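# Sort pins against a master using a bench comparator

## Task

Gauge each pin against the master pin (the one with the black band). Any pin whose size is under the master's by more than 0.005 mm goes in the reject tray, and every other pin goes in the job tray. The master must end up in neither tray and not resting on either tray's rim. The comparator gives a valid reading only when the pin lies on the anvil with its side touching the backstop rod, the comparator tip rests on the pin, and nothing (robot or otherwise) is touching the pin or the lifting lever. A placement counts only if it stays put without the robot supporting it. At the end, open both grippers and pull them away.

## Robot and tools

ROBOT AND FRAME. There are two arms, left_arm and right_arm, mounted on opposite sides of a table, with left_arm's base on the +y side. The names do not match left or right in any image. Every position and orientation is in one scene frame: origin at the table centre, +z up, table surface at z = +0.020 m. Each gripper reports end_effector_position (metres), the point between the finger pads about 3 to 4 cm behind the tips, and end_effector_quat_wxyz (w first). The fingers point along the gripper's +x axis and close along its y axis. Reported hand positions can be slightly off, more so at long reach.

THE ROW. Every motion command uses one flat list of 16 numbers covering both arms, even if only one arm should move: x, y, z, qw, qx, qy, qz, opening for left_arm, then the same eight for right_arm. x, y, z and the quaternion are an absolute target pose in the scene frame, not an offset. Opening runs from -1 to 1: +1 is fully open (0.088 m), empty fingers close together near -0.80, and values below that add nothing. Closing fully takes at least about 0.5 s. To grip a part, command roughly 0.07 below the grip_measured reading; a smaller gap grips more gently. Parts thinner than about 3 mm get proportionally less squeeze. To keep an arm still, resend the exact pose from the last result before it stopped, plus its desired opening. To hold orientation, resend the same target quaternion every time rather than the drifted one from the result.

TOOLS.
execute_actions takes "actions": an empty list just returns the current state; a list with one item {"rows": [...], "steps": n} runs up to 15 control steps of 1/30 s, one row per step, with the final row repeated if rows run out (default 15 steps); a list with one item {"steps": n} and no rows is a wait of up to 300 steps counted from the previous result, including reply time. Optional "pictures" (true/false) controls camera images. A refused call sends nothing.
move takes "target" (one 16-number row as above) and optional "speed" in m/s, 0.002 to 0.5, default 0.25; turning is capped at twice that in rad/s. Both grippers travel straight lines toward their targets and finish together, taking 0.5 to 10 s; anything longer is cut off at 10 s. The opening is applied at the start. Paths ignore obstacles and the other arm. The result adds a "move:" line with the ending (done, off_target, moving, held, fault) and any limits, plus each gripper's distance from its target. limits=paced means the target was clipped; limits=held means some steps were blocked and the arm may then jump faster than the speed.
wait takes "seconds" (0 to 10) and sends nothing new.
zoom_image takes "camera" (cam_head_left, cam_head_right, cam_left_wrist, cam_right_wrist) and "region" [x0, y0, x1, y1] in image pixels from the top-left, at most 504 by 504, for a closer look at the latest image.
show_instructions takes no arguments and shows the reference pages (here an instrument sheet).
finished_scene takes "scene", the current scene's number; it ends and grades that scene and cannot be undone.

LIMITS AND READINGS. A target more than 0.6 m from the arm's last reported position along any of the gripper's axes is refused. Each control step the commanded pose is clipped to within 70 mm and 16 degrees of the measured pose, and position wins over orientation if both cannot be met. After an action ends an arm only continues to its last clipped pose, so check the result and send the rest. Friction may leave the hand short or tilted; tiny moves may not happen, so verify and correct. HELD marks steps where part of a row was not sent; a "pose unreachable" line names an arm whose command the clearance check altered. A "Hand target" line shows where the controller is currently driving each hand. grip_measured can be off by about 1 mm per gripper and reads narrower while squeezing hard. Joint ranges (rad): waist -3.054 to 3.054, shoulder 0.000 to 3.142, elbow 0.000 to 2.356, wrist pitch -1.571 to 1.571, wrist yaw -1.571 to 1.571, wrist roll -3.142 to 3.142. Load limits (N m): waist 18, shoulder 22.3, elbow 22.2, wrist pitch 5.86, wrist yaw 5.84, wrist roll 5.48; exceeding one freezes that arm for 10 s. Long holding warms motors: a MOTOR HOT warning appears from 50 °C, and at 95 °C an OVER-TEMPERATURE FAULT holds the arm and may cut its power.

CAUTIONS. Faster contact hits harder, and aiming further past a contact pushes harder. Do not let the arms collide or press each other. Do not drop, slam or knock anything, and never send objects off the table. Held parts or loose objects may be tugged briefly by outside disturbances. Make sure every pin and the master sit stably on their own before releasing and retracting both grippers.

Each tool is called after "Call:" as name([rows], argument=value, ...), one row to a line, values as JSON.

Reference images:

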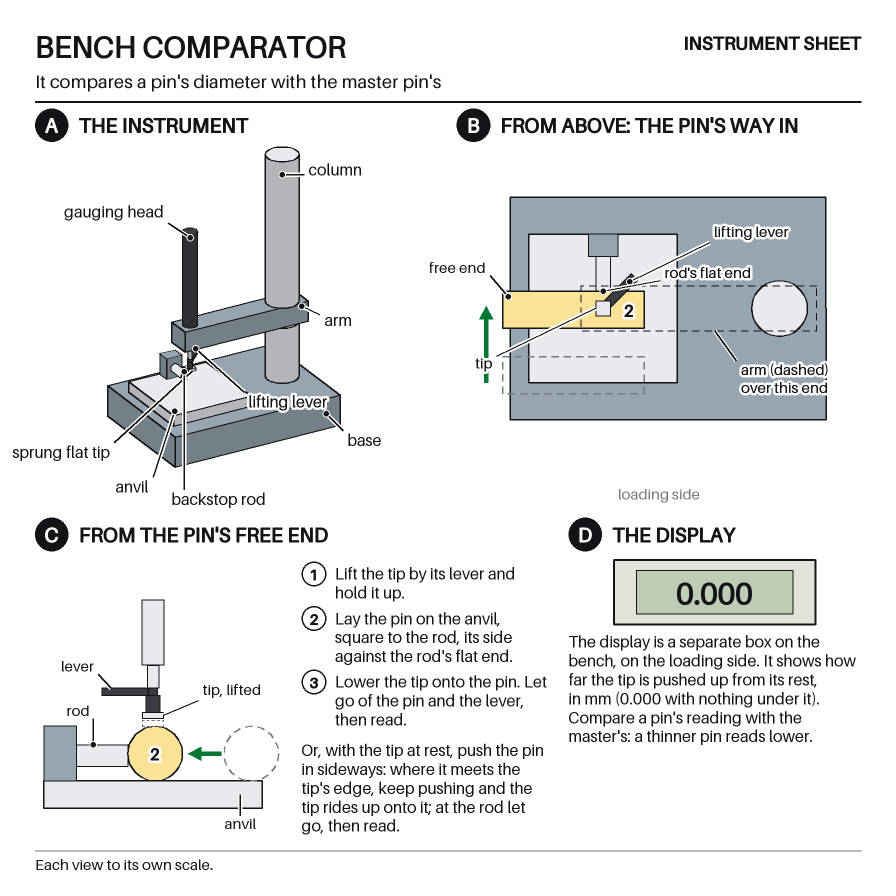

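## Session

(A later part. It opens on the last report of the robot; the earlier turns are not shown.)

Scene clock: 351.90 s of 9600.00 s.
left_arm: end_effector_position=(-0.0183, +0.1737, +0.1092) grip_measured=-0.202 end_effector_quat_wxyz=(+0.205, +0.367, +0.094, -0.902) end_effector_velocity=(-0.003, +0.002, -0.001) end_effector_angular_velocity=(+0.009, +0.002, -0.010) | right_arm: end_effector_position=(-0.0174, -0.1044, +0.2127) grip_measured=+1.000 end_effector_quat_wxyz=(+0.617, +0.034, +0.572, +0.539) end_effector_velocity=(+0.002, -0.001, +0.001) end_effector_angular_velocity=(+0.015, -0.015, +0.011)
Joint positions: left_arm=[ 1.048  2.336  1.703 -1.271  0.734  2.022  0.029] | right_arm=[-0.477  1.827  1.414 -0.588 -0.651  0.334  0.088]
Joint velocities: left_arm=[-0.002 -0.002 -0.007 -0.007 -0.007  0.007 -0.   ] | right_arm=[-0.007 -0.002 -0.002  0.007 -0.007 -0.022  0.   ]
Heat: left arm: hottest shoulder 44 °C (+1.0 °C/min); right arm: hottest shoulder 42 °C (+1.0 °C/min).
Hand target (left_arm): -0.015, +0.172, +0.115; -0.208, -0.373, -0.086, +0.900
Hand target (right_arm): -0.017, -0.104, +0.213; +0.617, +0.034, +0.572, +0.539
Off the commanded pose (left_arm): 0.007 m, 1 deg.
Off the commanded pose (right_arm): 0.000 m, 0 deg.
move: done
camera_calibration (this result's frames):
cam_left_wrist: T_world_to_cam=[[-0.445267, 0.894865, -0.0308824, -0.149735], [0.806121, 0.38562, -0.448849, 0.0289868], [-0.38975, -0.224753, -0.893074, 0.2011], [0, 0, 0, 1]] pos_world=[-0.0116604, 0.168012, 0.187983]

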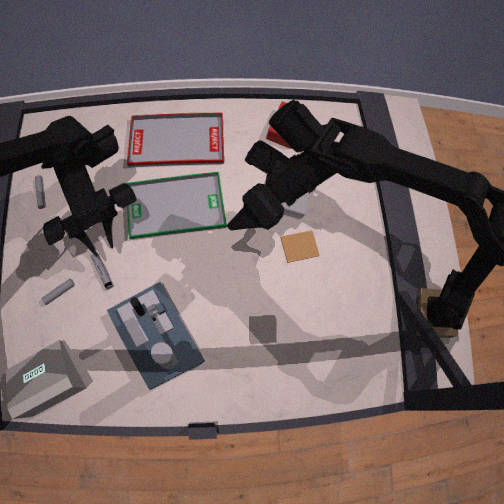

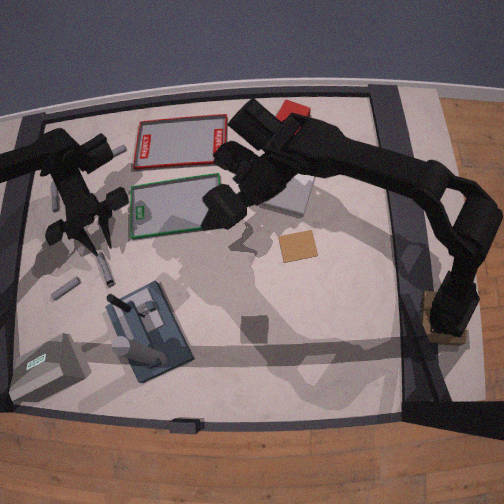

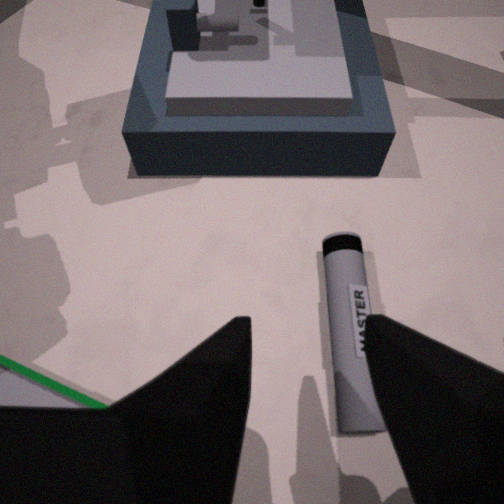

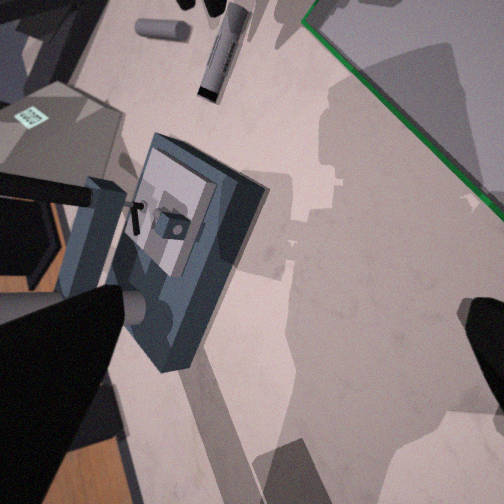

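Call:
execute_actions(actions=[])

Scene clock: 353.20 s of 9600.00 s.
left_arm: end_effector_position=(-0.0185, +0.1738, +0.1094) grip_measured=-0.202 end_effector_quat_wxyz=(+0.205, +0.367, +0.094, -0.902) end_effector_velocity=(-0.002, +0.001, +0.000) end_effector_angular_velocity=(+0.015, +0.002, +0.000) | right_arm: end_effector_position=(-0.0174, -0.1044, +0.2127) grip_measured=+1.000 end_effector_quat_wxyz=(+0.617, +0.034, +0.572, +0.539) end_effector_velocity=(+0.002, -0.000, +0.000) end_effector_angular_velocity=(+0.004, -0.014, -0.001)
Joint positions: left_arm=[ 1.048  2.336  1.703 -1.273  0.734  2.022  0.029] | right_arm=[-0.477  1.827  1.414 -0.588 -0.651  0.334  0.088]
Joint velocities: left_arm=[-0.002 -0.002 -0.002 -0.007 -0.007 -0.007 -0.   ] | right_arm=[-0.002 -0.002 -0.002  0.007  0.007 -0.007  0.   ]
Heat: left arm: hottest shoulder 44 °C (+2.0 °C/min); right arm: hottest shoulder 42 °C (+1.0 °C/min).
Hand target (left_arm): -0.015, +0.173, +0.115; -0.208, -0.373, -0.086, +0.900
Hand target (right_arm): -0.017, -0.104, +0.213; +0.617, +0.034, +0.572, +0.539
Off the commanded pose (left_arm): 0.007 m, 1 deg.
Off the commanded pose (right_arm): 0.000 m, 0 deg.
Steps of this call (steps 1 to 39: nothing new was sent). Readings (end_effector_position):
1: left_arm (-0.0184, +0.1737, +0.1093) | right_arm (-0.0174, -0.1044, +0.2127)
2: left_arm (-0.0184, +0.1738, +0.1093) | right_arm (-0.0174, -0.1044, +0.2127)
4: left_arm (-0.0184, +0.1737, +0.1094) | right_arm (-0.0174, -0.1044, +0.2127)
8: left_arm (-0.0185, +0.1738, +0.1094) | right_arm (-0.0174, -0.1044, +0.2127)
39: the state above
camera_calibration (this result's frames):
cam_left_wrist: T_world_to_cam=[[-0.445049, 0.895001, -0.0300693, -0.149988], [0.805913, 0.385658, -0.449191, 0.0291306], [-0.39043, -0.224145, -0.89293, 0.201087], [0, 0, 0, 1]] pos_world=[-0.0117184, 0.168077, 0.188132]

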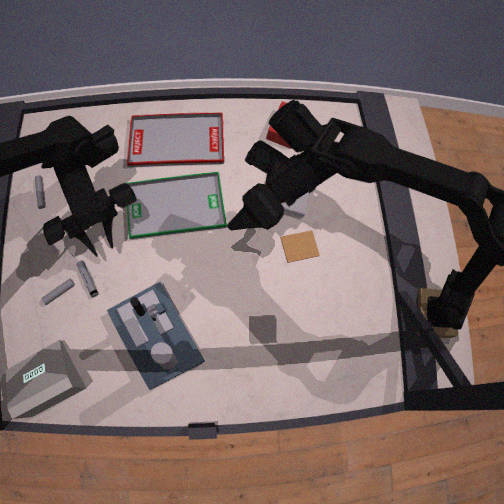

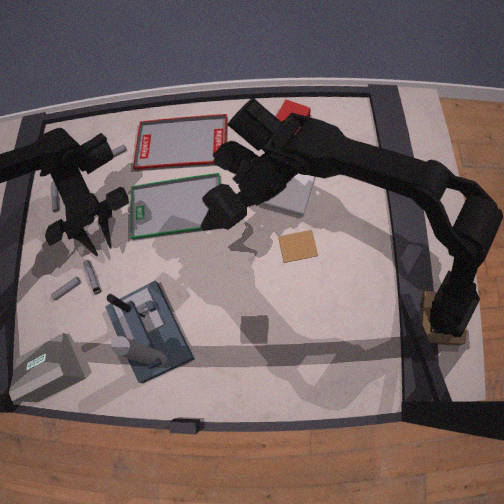

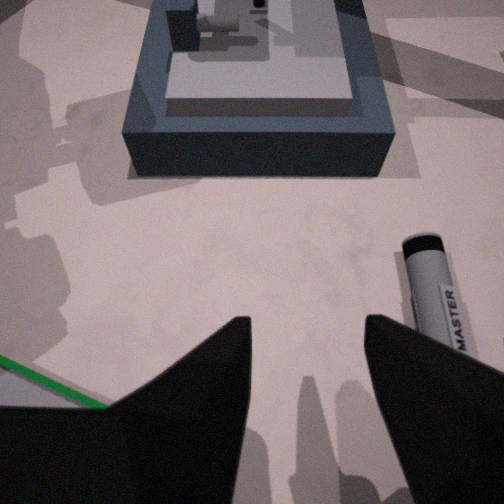

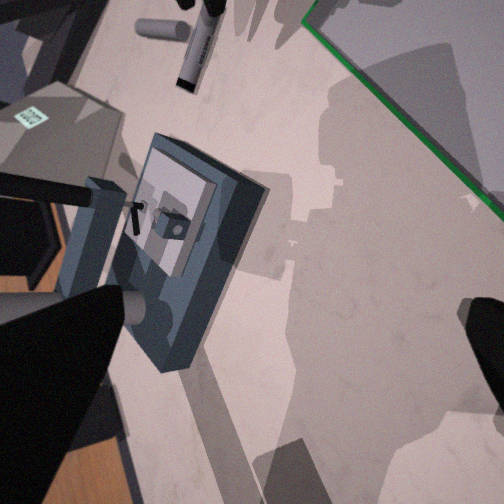

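Call:
wait(seconds=1)

Scene clock: 357.63 s of 9600.00 s.
left_arm: end_effector_position=(-0.0185, +0.1738, +0.1094) grip_measured=-0.202 end_effector_quat_wxyz=(+0.205, +0.367, +0.094, -0.902) end_effector_velocity=(-0.003, +0.002, -0.001) end_effector_angular_velocity=(+0.009, +0.002, -0.010) | right_arm: end_effector_position=(-0.0174, -0.1044, +0.2127) grip_measured=+1.000 end_effector_quat_wxyz=(+0.617, +0.034, +0.572, +0.539) end_effector_velocity=(+0.000, +0.000, +0.001) end_effector_angular_velocity=(+0.015, -0.015, +0.016)
Joint positions: left_arm=[ 1.048  2.336  1.703 -1.273  0.734  2.022  0.029] | right_arm=[-0.477  1.827  1.414 -0.588 -0.651  0.334  0.088]
Joint velocities: left_arm=[-0.002 -0.002 -0.007 -0.007 -0.007  0.007 -0.   ] | right_arm=[-0.002 -0.002 -0.002  0.007 -0.007 -0.022  0.   ]
Heat: left arm: hottest shoulder 46 °C (+4.1 °C/min); right arm: hottest shoulder 42 °C (+1.0 °C/min).
Hand target (left_arm): -0.015, +0.173, +0.115; -0.208, -0.373, -0.086, +0.900
Hand target (right_arm): -0.017, -0.104, +0.213; +0.617, +0.034, +0.572, +0.539
Off the commanded pose (left_arm): 0.007 m, 1 deg.
Off the commanded pose (right_arm): 0.000 m, 0 deg.
Steps of this call (steps 1 to 100: nothing new was sent; then 1.10 s passed at rest). Readings (end_effector_position):
1: left_arm (-0.0185, +0.1738, +0.1094) | right_arm (-0.0174, -0.1044, +0.2127)
2: left_arm (-0.0185, +0.1738, +0.1094) | right_arm (-0.0174, -0.1044, +0.2127)
4: left_arm (-0.0185, +0.1738, +0.1094) | right_arm (-0.0174, -0.1044, +0.2127)
8: left_arm (-0.0185, +0.1738, +0.1094) | right_arm (-0.0174, -0.1044, +0.2127)
100: the state above
camera_calibration (this result's frames):
cam_left_wrist: T_world_to_cam=[[-0.445049, 0.895001, -0.0300693, -0.149988], [0.805913, 0.385658, -0.449191, 0.0291306], [-0.39043, -0.224145, -0.89293, 0.201087], [0, 0, 0, 1]] pos_world=[-0.0117184, 0.168077, 0.188132]

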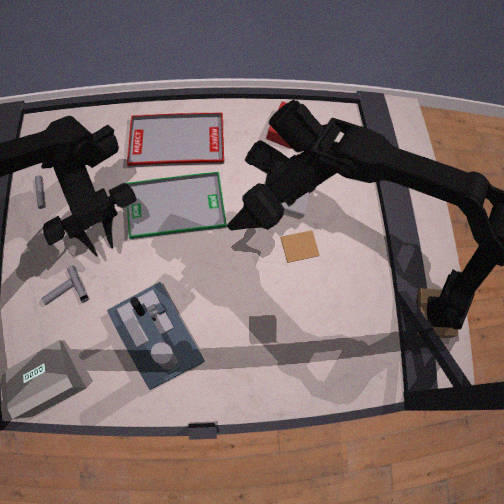

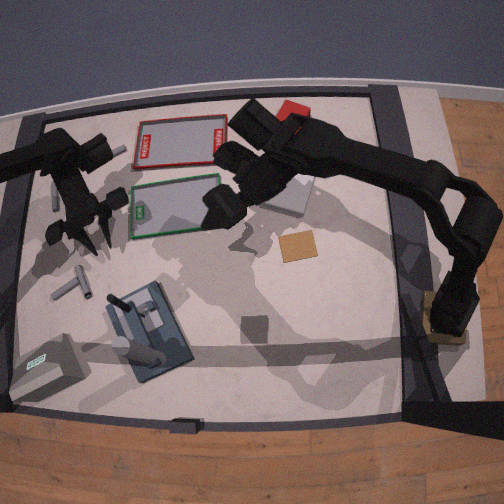

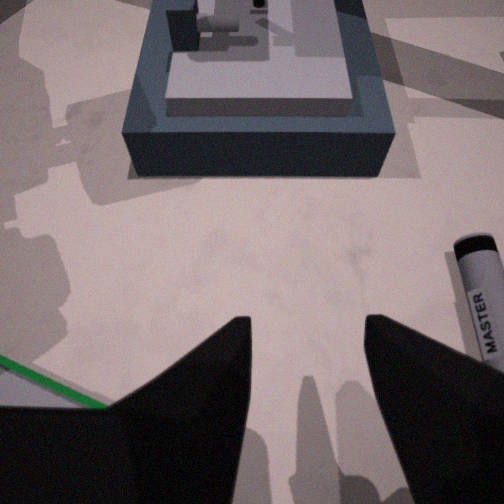

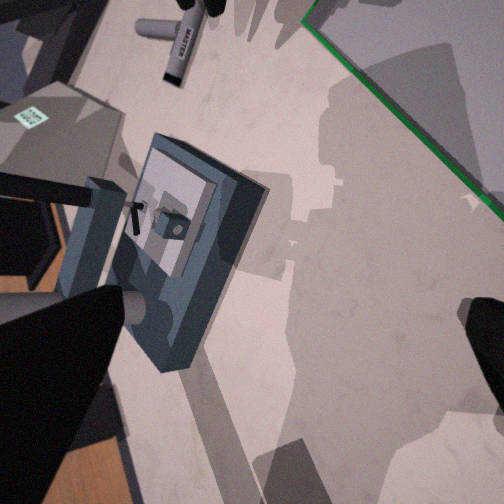

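Call:
execute_actions(actions=[])

Scene clock: 371.53 s of 9600.00 s.
left_arm: end_effector_position=(-0.0185, +0.1738, +0.1094) grip_measured=-0.202 end_effector_quat_wxyz=(+0.205, +0.367, +0.094, -0.902) end_effector_velocity=(-0.001, +0.003, -0.001) end_effector_angular_velocity=(+0.028, +0.010, +0.015) | right_arm: end_effector_position=(-0.0174, -0.1044, +0.2127) grip_measured=+1.000 end_effector_quat_wxyz=(+0.617, +0.034, +0.572, +0.539) end_effector_velocity=(-0.000, -0.001, -0.000) end_effector_angular_velocity=(+0.007, -0.002, +0.006)
Joint positions: left_arm=[ 1.048  2.336  1.703 -1.273  0.734  2.022  0.029] | right_arm=[-0.477  1.827  1.414 -0.588 -0.651  0.334  0.088]
Joint velocities: left_arm=[ 0.002 -0.002 -0.007 -0.007 -0.007 -0.022  0.   ] | right_arm=[-0.002 -0.002 -0.007  0.007 -0.007 -0.007  0.   ]
Heat: left arm: hottest shoulder 49 °C (+7.0 °C/min); right arm: hottest shoulder 42 °C (+1.0 °C/min).
Hand target (left_arm): -0.015, +0.173, +0.115; -0.208, -0.373, -0.086, +0.900
Hand target (right_arm): -0.017, -0.104, +0.213; +0.617, +0.034, +0.572, +0.539
Off the commanded pose (left_arm): 0.007 m, 1 deg.
Off the commanded pose (right_arm): 0.000 m, 0 deg.
Steps of this call (steps 1 to 90: nothing new was sent; then 10.90 s passed at rest). Readings (end_effector_position):
1: left_arm (-0.0185, +0.1738, +0.1094) | right_arm (-0.0174, -0.1044, +0.2127)
2: left_arm (-0.0185, +0.1738, +0.1094) | right_arm (-0.0174, -0.1044, +0.2127)
4: left_arm (-0.0185, +0.1738, +0.1094) | right_arm (-0.0174, -0.1044, +0.2127)
8: left_arm (-0.0185, +0.1738, +0.1094) | right_arm (-0.0174, -0.1044, +0.2127)
90: the state above
camera_calibration (this result's frames):
cam_left_wrist: T_world_to_cam=[[-0.445049, 0.895001, -0.0300693, -0.149988], [0.805913, 0.385658, -0.449191, 0.0291306], [-0.39043, -0.224145, -0.89293, 0.201087], [0, 0, 0, 1]] pos_world=[-0.0117184, 0.168077, 0.188132]

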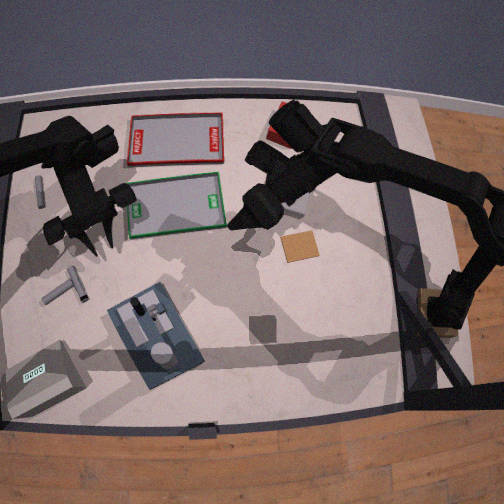

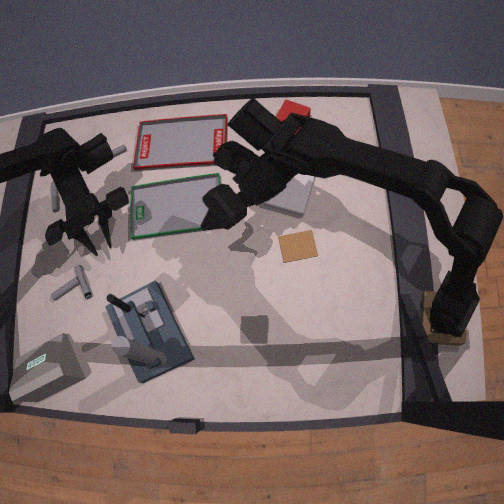

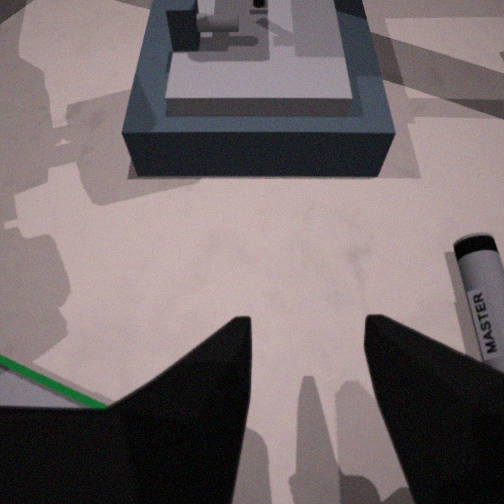

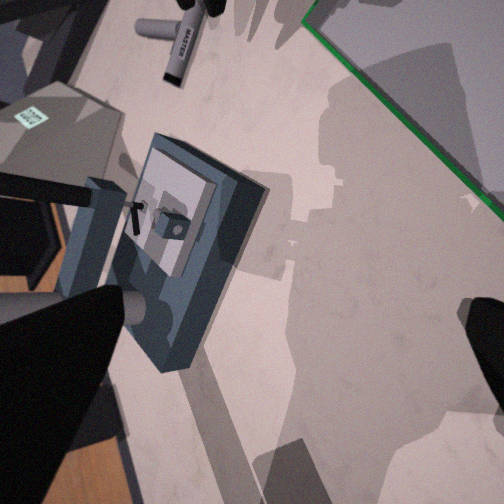

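Call:
move(target=[0.07, 0.22, 0.15, 0.8440, 0.1556, 0.3496, -0.3758, 0.15, -0.0174, -0.1044, 0.2127, 0.617, 0.034, 0.572, 0.539, 1.0], speed=0.3)

Scene clock: 382.77 s of 9600.00 s.
left_arm: end_effector_position=(+0.0728, +0.2186, +0.1501) grip_measured=+0.148 end_effector_quat_wxyz=(+0.844, +0.154, +0.349, -0.375) end_effector_velocity=(-0.000, +0.000, +0.001) end_effector_angular_velocity=(-0.012, +0.017, +0.029) | right_arm: end_effector_position=(-0.0174, -0.1044, +0.2127) grip_measured=+1.000 end_effector_quat_wxyz=(+0.617, +0.034, +0.572, +0.539) end_effector_velocity=(-0.002, -0.003, -0.004) end_effector_angular_velocity=(-0.016, +0.016, +0.006)
Joint positions: left_arm=[1.051 1.676 0.832 0.059 0.039 0.036 0.046] | right_arm=[-0.477  1.827  1.414 -0.588 -0.651  0.334  0.088]
Joint velocities: left_arm=[-0.002 -0.002  0.002 -0.007 -0.007 -0.037 -0.   ] | right_arm=[-0.002  0.002 -0.002 -0.022 -0.007 -0.007  0.   ]
Heat: left arm: hottest shoulder 51 °C (+9.0 °C/min); right arm: hottest shoulder 42 °C (+1.0 °C/min). Fold the left arm in close to its base before you think long.
Hand target (left_arm): +0.070, +0.220, +0.150; +0.845, +0.154, +0.350, -0.374
Hand target (right_arm): -0.017, -0.104, +0.213; +0.617, +0.034, +0.572, +0.539
Off the commanded pose (left_arm): 0.003 m, 0 deg.
Off the commanded pose (right_arm): 0.000 m, 0 deg.
MOTOR HOT: a motor of the left arm reached 50 °C. Now the hottest motor of the left arm, joint 2 (shoulder), reports 51 °C. The temperature limit of the motors' drives, at which the controller stops that arm, is 95 °C. To cool a motor, set the load down, stop pushing, or move to a pose that needs little force.
After step 90, 4.63 s passed at rest.
move: done
camera_calibration (this result's frames):
cam_left_wrist: T_world_to_cam=[[-0.737018, -0.674169, -0.0479742, 0.218686], [-0.589175, 0.675636, -0.443158, -0.00615687], [0.331176, -0.29835, -0.895159, 0.247152], [0, 0, 0, 1]] pos_world=[0.0756971, 0.225329, 0.229003]

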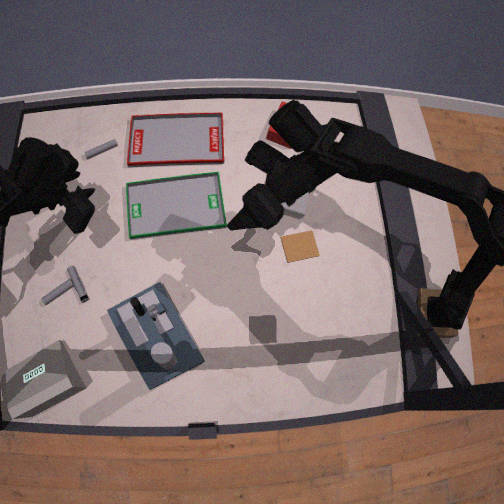

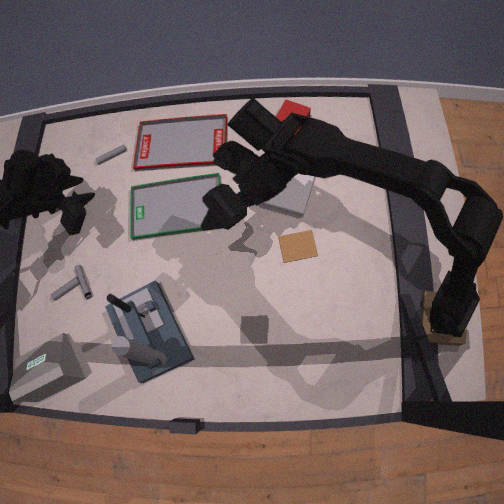

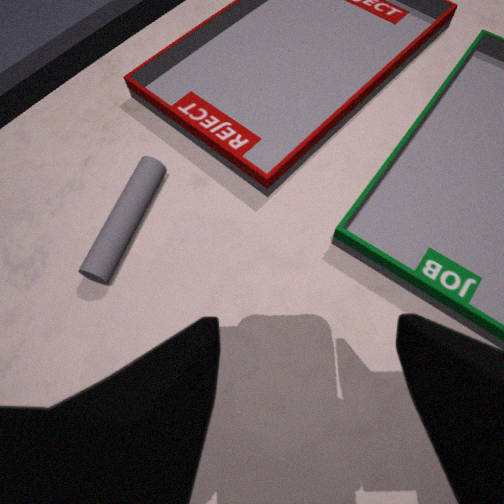

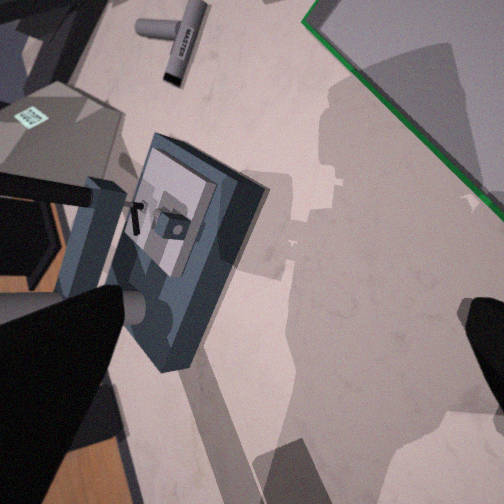

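Call:
move(target=[0.2015, 0.2225, 0.10, 0.7749, 0.2084, 0.3210, -0.5032, 0.15, -0.0174, -0.1044, 0.2127, 0.617, 0.034, 0.572, 0.539, 1.0], speed=0.2)

Scene clock: 390.03 s of 9600.00 s.
left_arm: end_effector_position=(+0.2001, +0.2231, +0.1054) grip_measured=+0.148 end_effector_quat_wxyz=(+0.777, +0.209, +0.318, -0.502) end_effector_velocity=(-0.002, +0.001, -0.007) end_effector_angular_velocity=(+0.020, +0.016, -0.003) | right_arm: end_effector_position=(-0.0174, -0.1044, +0.2127) grip_measured=+1.000 end_effector_quat_wxyz=(+0.617, +0.034, +0.572, +0.539) end_effector_velocity=(-0.003, -0.001, +0.001) end_effector_angular_velocity=(+0.007, +0.014, +0.014)
Joint positions: left_arm=[ 1.356  2.151  1.316 -0.063  0.454  0.512  0.046] | right_arm=[-0.477  1.827  1.414 -0.588 -0.651  0.334  0.088]
Joint velocities: left_arm=[-0.002  0.012  0.007 -0.022 -0.007  0.007 -0.   ] | right_arm=[-0.002 -0.002 -0.002 -0.007 -0.022 -0.007  0.   ]
Heat: left arm: hottest shoulder 49 °C (+7.1 °C/min); right arm: hottest shoulder 42 °C (+0.0 °C/min). Fold the left arm in close to its base before you think long.
Hand target (left_arm): +0.202, +0.223, +0.100; +0.775, +0.209, +0.321, -0.503
Hand target (right_arm): -0.017, -0.104, +0.213; +0.617, +0.034, +0.572, +0.539
Off the commanded pose (left_arm): 0.006 m, 1 deg.
Off the commanded pose (right_arm): 0.000 m, 0 deg.
MOTOR HOT: still on. Now the hottest motor of the left arm, joint 2 (shoulder), reports 49 °C; a drive's own limit is 95 °C.
After step 90, 2.90 s passed at rest.
move: done
camera_calibration (this result's frames):
cam_left_wrist: T_world_to_cam=[[-0.908127, -0.415063, -0.0550267, 0.290642], [-0.3493, 0.823507, -0.447019, -0.0345648], [0.230856, -0.38673, -0.89283, 0.20586], [0, 0, 0, 1]] pos_world=[0.204342, 0.228711, 0.18434]

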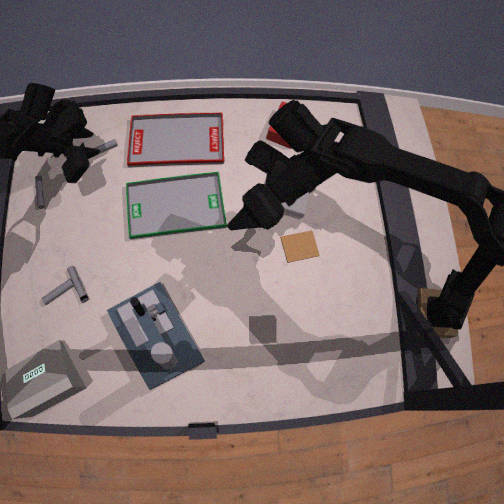

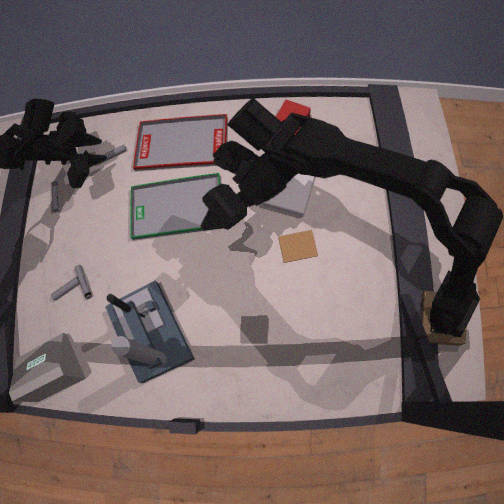

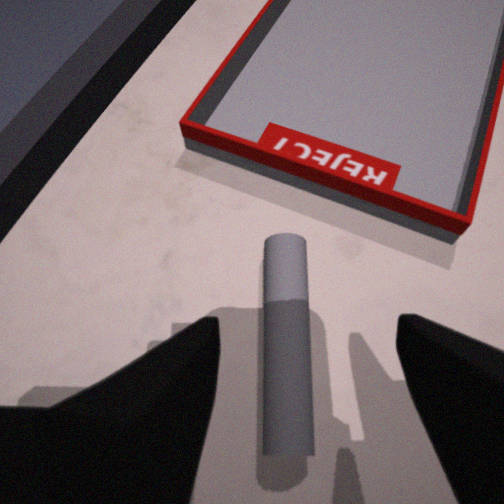

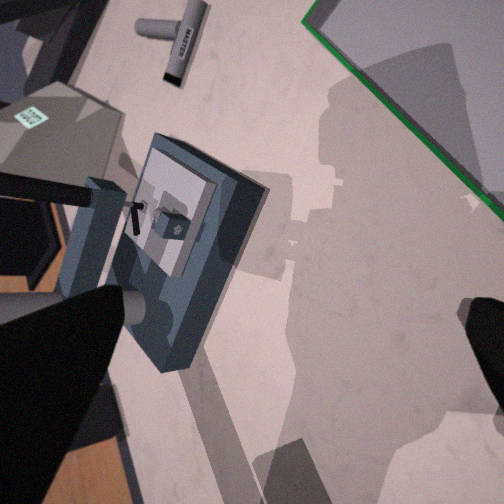

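Call:
move(target=[0.204, 0.2236, 0.060, 0.7749, 0.2084, 0.3210, -0.5032, 0.15, -0.0174, -0.1044, 0.2127, 0.617, 0.034, 0.572, 0.539, 1.0], speed=0.05)

Scene clock: 399.23 s of 9600.00 s.
left_arm: end_effector_position=(+0.2083, +0.2203, +0.0720) grip_measured=+0.148 end_effector_quat_wxyz=(+0.780, +0.209, +0.310, -0.502) end_effector_velocity=(+0.000, +0.002, -0.002) end_effector_angular_velocity=(+0.012, +0.013, +0.027) | right_arm: end_effector_position=(-0.0174, -0.1044, +0.2127) grip_measured=+1.000 end_effector_quat_wxyz=(+0.617, +0.034, +0.572, +0.539) end_effector_velocity=(-0.003, -0.001, +0.001) end_effector_angular_velocity=(+0.007, +0.014, +0.014)
Joint positions: left_arm=[1.359 2.251 1.316 0.051 0.458 0.516 0.046] | right_arm=[-0.477  1.827  1.414 -0.588 -0.651  0.334  0.088]
Joint velocities: left_arm=[-0.002 -0.002 -0.002 -0.007 -0.022 -0.022 -0.   ] | right_arm=[-0.002 -0.002 -0.002 -0.007 -0.022 -0.007  0.   ]
Heat: left arm: hottest shoulder 48 °C (+5.1 °C/min); right arm: hottest shoulder 42 °C (+0.0 °C/min). Fold the left arm in close to its base before you think long.
Hand target (left_arm): +0.204, +0.224, +0.060; +0.775, +0.208, +0.321, -0.503
Hand target (right_arm): -0.017, -0.104, +0.213; +0.617, +0.034, +0.572, +0.539
Off the commanded pose (left_arm): 0.013 m, 1 deg.
Off the commanded pose (right_arm): 0.000 m, 0 deg.
MOTOR HOT: still on. Now the hottest motor of the left arm, joint 2 (shoulder), reports 48 °C; a drive's own limit is 95 °C.
After step 90, 4.97 s passed at rest.
move: off_target (left_arm)
camera_calibration (this result's frames):
cam_left_wrist: T_world_to_cam=[[-0.907966, -0.41407, -0.0643678, 0.29545], [-0.341621, 0.820383, -0.458548, -0.0444029], [0.242677, -0.394357, -0.886335, 0.171785], [0, 0, 0, 1]] pos_world=[0.211401, 0.226509, 0.150916]

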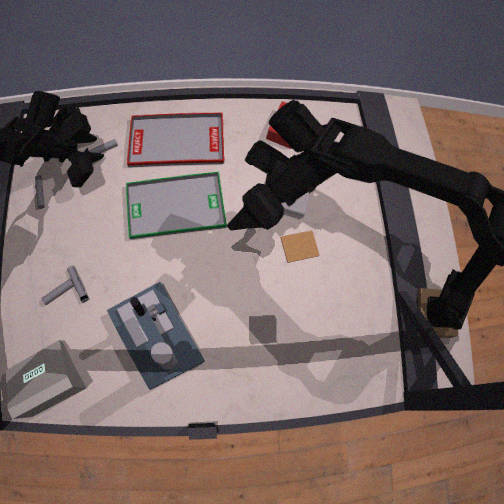

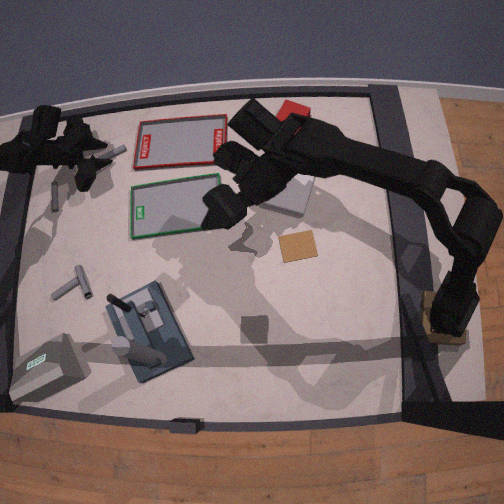

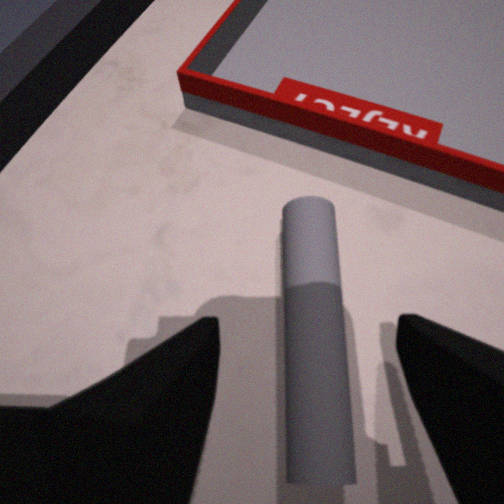

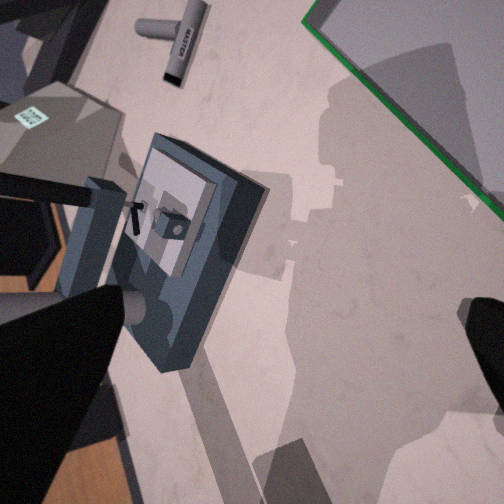

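Call:
move(target=[0.1985, 0.2300, 0.054, 0.7749, 0.2084, 0.3210, -0.5032, 0.15, -0.0174, -0.1044, 0.2127, 0.617, 0.034, 0.572, 0.539, 1.0], speed=0.03)

Scene clock: 404.20 s of 9600.00 s.
left_arm: end_effector_position=(+0.2031, +0.2262, +0.0636) grip_measured=+0.148 end_effector_quat_wxyz=(+0.779, +0.209, +0.311, -0.502) end_effector_velocity=(-0.003, +0.003, -0.005) end_effector_angular_velocity=(+0.021, +0.012, +0.016) | right_arm: end_effector_position=(-0.0174, -0.1044, +0.2127) grip_measured=+1.000 end_effector_quat_wxyz=(+0.617, +0.034, +0.572, +0.539) end_effector_velocity=(-0.003, -0.001, -0.000) end_effector_angular_velocity=(+0.003, -0.006, +0.021)
Joint positions: left_arm=[1.367 2.252 1.276 0.086 0.464 0.522 0.046] | right_arm=[-0.477  1.827  1.414 -0.588 -0.651  0.334  0.088]
Joint velocities: left_arm=[-0.002 -0.002 -0.012 -0.007 -0.022 -0.007 -0.   ] | right_arm=[ 0.002 -0.002 -0.002 -0.007 -0.007 -0.022  0.   ]
Heat: left arm: hottest shoulder 48 °C (+5.1 °C/min); right arm: hottest shoulder 42 °C (+0.0 °C/min). Fold the left arm in close to its base before you think long.
Hand target (left_arm): +0.199, +0.230, +0.054; +0.775, +0.208, +0.321, -0.503
Hand target (right_arm): -0.017, -0.104, +0.213; +0.617, +0.034, +0.572, +0.539
Off the commanded pose (left_arm): 0.011 m, 1 deg.
Off the commanded pose (right_arm): 0.000 m, 0 deg.
MOTOR HOT: still on. Now the hottest motor of the left arm, joint 2 (shoulder), reports 48 °C; a drive's own limit is 95 °C.
After step 90, 0.97 s passed at rest.
move: off_target (left_arm)
camera_calibration (this result's frames):
cam_left_wrist: T_world_to_cam=[[-0.9084, -0.413445, -0.0622377, 0.292479], [-0.34236, 0.820996, -0.456897, -0.0549894], [0.239998, -0.393737, -0.88734, 0.168375], [0, 0, 0, 1]] pos_world=[0.206452, 0.232366, 0.142485]

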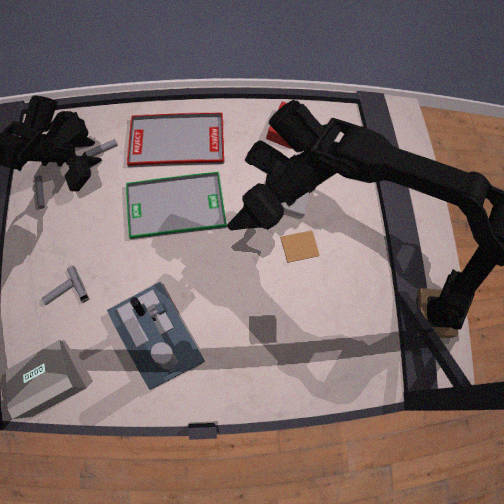

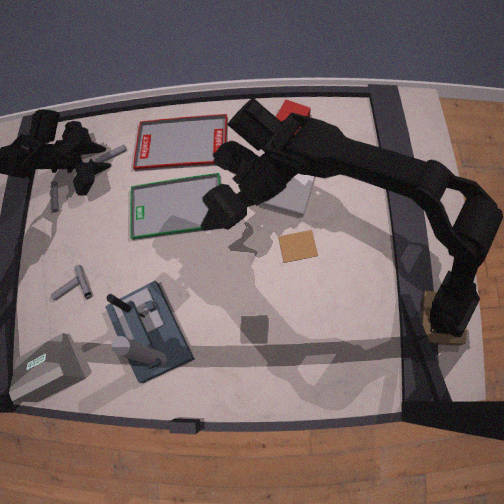

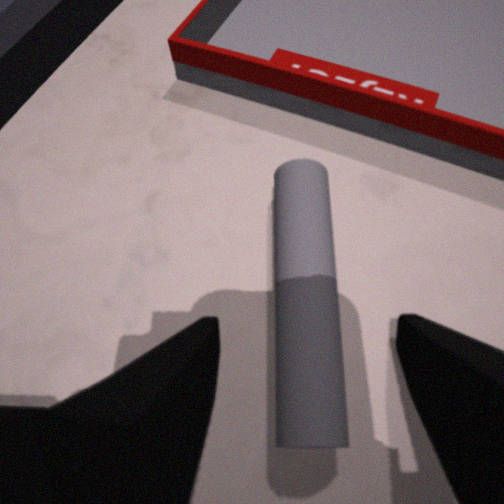

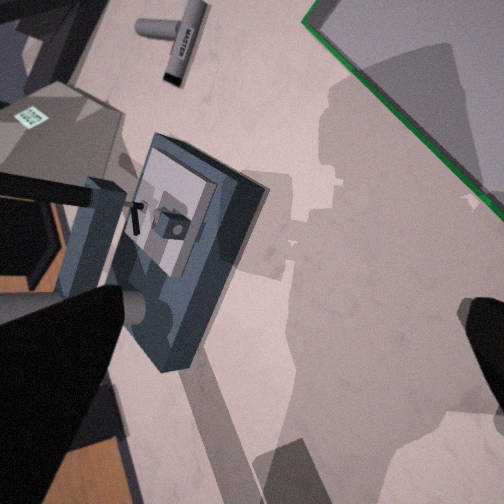

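Call:
execute_actions([
  {"rows": [[0.1985, 0.2300, 0.054, 0.7749, 0.2084, 0.3210, -0.5032, 0.0, -0.0174, -0.1044, 0.2127, 0.617, 0.034, 0.572, 0.539, 1.0],[0.1985, 0.2300, 0.054, 0.7749, 0.2084, 0.3210, -0.5032, -0.1, -0.0174, -0.1044, 0.2127, 0.617, 0.034, 0.572, 0.539, 1.0],[0.1985, 0.2300, 0.054, 0.7749, 0.2084, 0.3210, -0.5032, -0.2, -0.0174, -0.1044, 0.2127, 0.617, 0.034, 0.572, 0.539, 1.0],[0.1985, 0.2300, 0.054, 0.7749, 0.2084, 0.3210, -0.5032, -0.28, -0.0174, -0.1044, 0.2127, 0.617, 0.034, 0.572, 0.539, 1.0],[0.1985, 0.2300, 0.054, 0.7749, 0.2084, 0.3210, -0.5032, -0.34, -0.0174, -0.1044, 0.2127, 0.617, 0.034, 0.572, 0.539, 1.0],[0.1985, 0.2300, 0.054, 0.7749, 0.2084, 0.3210, -0.5032, -0.38, -0.0174, -0.1044, 0.2127, 0.617, 0.034, 0.572, 0.539, 1.0],[0.1985, 0.2300, 0.054, 0.7749, 0.2084, 0.3210, -0.5032, -0.41, -0.0174, -0.1044, 0.2127, 0.617, 0.034, 0.572, 0.539, 1.0],[0.1985, 0.2300, 0.054, 0.7749, 0.2084, 0.3210, -0.5032, -0.44, -0.0174, -0.1044, 0.2127, 0.617, 0.034, 0.572, 0.539, 1.0],[0.1985, 0.2300, 0.054, 0.7749, 0.2084, 0.3210, -0.5032, -0.46, -0.0174, -0.1044, 0.2127, 0.617, 0.034, 0.572, 0.539, 1.0],[0.1985, 0.2300, 0.054, 0.7749, 0.2084, 0.3210, -0.5032, -0.48, -0.0174, -0.1044, 0.2127, 0.617, 0.034, 0.572, 0.539, 1.0],[0.1985, 0.2300, 0.054, 0.7749, 0.2084, 0.3210, -0.5032, -0.50, -0.0174, -0.1044, 0.2127, 0.617, 0.034, 0.572, 0.539, 1.0],[0.1985, 0.2300, 0.054, 0.7749, 0.2084, 0.3210, -0.5032, -0.53, -0.0174, -0.1044, 0.2127, 0.617, 0.034, 0.572, 0.539, 1.0],[0.1985, 0.2300, 0.054, 0.7749, 0.2084, 0.3210, -0.5032, -0.56, -0.0174, -0.1044, 0.2127, 0.617, 0.034, 0.572, 0.539, 1.0],[0.1985, 0.2300, 0.054, 0.7749, 0.2084, 0.3210, -0.5032, -0.6, -0.0174, -0.1044, 0.2127, 0.617, 0.034, 0.572, 0.539, 1.0]], "steps": 15},
], pictures=false)

Call:
move(target=[0.195, 0.232, 0.13, 0.7749, 0.2084, 0.3210, -0.5032, -0.6, -0.0174, -0.1044, 0.2127, 0.617, 0.034, 0.572, 0.539, 1.0], speed=0.08)

Scene clock: 414.93 s of 9600.00 s.
left_arm: end_effector_position=(+0.2031, +0.2266, +0.0633) grip_measured=-0.522 end_effector_quat_wxyz=(+0.779, +0.209, +0.311, -0.502) end_effector_velocity=(-0.004, -0.003, -0.000) end_effector_angular_velocity=(-0.004, +0.014, -0.007) | right_arm: end_effector_position=(-0.0174, -0.1044, +0.2127) grip_measured=+1.000 end_effector_quat_wxyz=(+0.617, +0.034, +0.572, +0.539) end_effector_velocity=(-0.004, -0.002, -0.002) end_effector_angular_velocity=(-0.001, -0.003, +0.021)
Joint positions: left_arm=[1.367 2.252 1.275 0.087 0.464 0.523 0.013] | right_arm=[-0.477  1.827  1.414 -0.588 -0.651  0.334  0.088]
Joint velocities: left_arm=[-0.007 -0.002 -0.002 -0.007  0.007 -0.007 -0.027] | right_arm=[ 0.002 -0.002 -0.007 -0.007 -0.007 -0.022  0.   ]
Heat: left arm: hottest shoulder 48 °C (+3.0 °C/min); right arm: hottest shoulder 43 °C (+1.0 °C/min). Fold the left arm in close to its base before you think long.
Hand target (left_arm): +0.198, +0.230, +0.054; +0.775, +0.209, +0.321, -0.503
Hand target (right_arm): -0.017, -0.104, +0.213; +0.617, +0.034, +0.572, +0.539
Off the commanded pose (left_arm): 0.011 m, 1 deg.
Off the commanded pose (right_arm): 0.000 m, 0 deg.
MOTOR HOT: still on. Now the hottest motor of the left arm, joint 2 (shoulder), reports 48 °C; a drive's own limit is 95 °C.
Steps of this call (steps 1 to 90: nothing new was sent; then 7.23 s passed at rest; steps 91 to 105: all 15 steps of this action). Readings (end_effector_position):
91: left_arm (+0.2030, +0.2263, +0.0634) | right_arm (-0.0174, -0.1044, +0.2127)
92: left_arm (+0.2030, +0.2263, +0.0634) | right_arm (-0.0174, -0.1044, +0.2127)
94: left_arm (+0.2031, +0.2264, +0.0634) | right_arm (-0.0174, -0.1044, +0.2127)
98: left_arm (+0.2032, +0.2266, +0.0634) | right_arm (-0.0174, -0.1044, +0.2127)
105: the state above

Scene clock: 416.40 s of 9600.00 s.
left_arm: end_effector_position=(+0.1893, +0.2337, +0.1173) grip_measured=-0.528 end_effector_quat_wxyz=(+0.769, +0.206, +0.336, -0.503) end_effector_velocity=(-0.008, +0.002, -0.003) end_effector_angular_velocity=(+0.009, +0.040, -0.001) | right_arm: end_effector_position=(-0.0174, -0.1044, +0.2127) grip_measured=+1.000 end_effector_quat_wxyz=(+0.617, +0.034, +0.572, +0.539) end_effector_velocity=(+0.004, +0.002, +0.002) end_effector_angular_velocity=(+0.016, -0.023, -0.001)
Joint positions: left_arm=[ 1.368  2.092  1.298 -0.149  0.464  0.523  0.013] | right_arm=[-0.477  1.827  1.414 -0.588 -0.651  0.334  0.088]
Joint velocities: left_arm=[-0.002 -0.007 -0.007 -0.037  0.007 -0.007 -0.   ] | right_arm=[-0.002 -0.002 -0.002  0.022  0.007 -0.007  0.   ]
Heat: left arm: hottest shoulder 48 °C (+3.0 °C/min); right arm: hottest shoulder 43 °C (+1.0 °C/min). Fold the left arm in close to its base before you think long.
Hand target (left_arm): +0.195, +0.232, +0.130; +0.775, +0.208, +0.321, -0.503
Hand target (right_arm): -0.017, -0.104, +0.213; +0.617, +0.034, +0.572, +0.539
Off the commanded pose (left_arm): 0.014 m, 2 deg.
Off the commanded pose (right_arm): 0.000 m, 0 deg.
MOTOR HOT: still on. Now the hottest motor of the left arm, joint 2 (shoulder), reports 48 °C; a drive's own limit is 95 °C.
move: off_target (left_arm)
camera_calibration (this result's frames):
cam_left_wrist: T_world_to_cam=[[-0.910409, -0.412686, -0.0290834, 0.282725], [-0.363436, 0.831385, -0.420372, -0.0440344], [0.197662, -0.372141, -0.906885, 0.227628], [0, 0, 0, 1]] pos_world=[0.196398, 0.237996, 0.196145]

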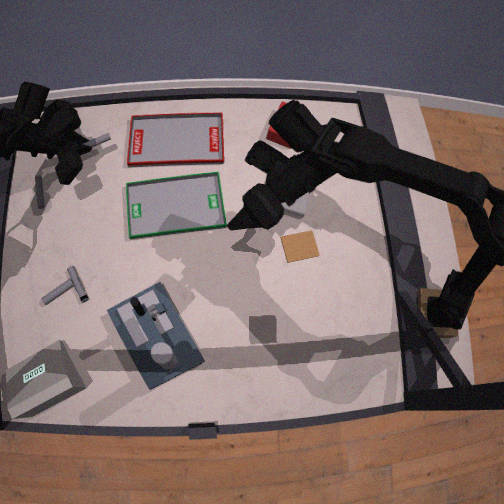

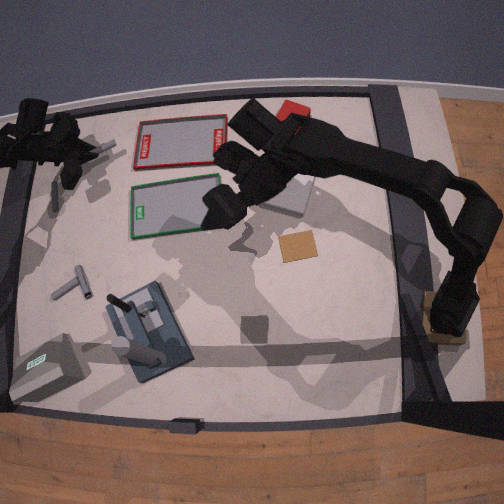

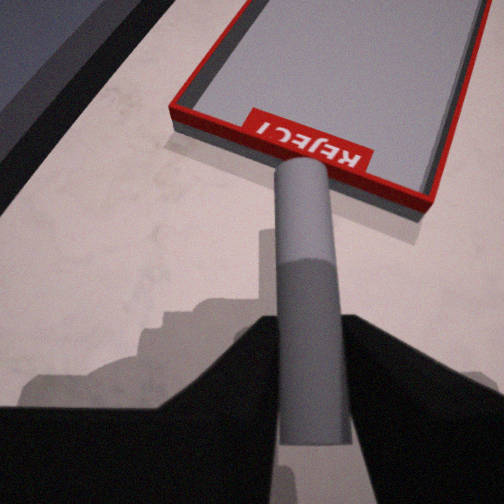

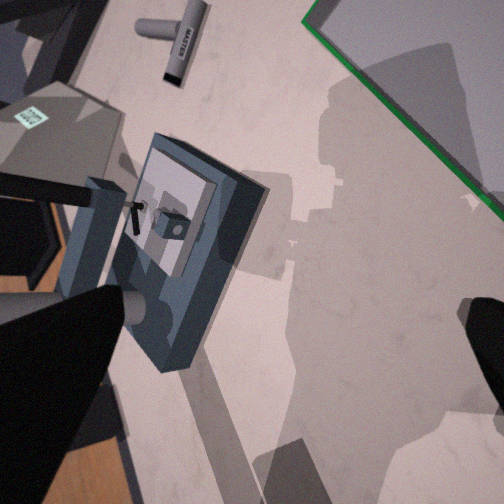

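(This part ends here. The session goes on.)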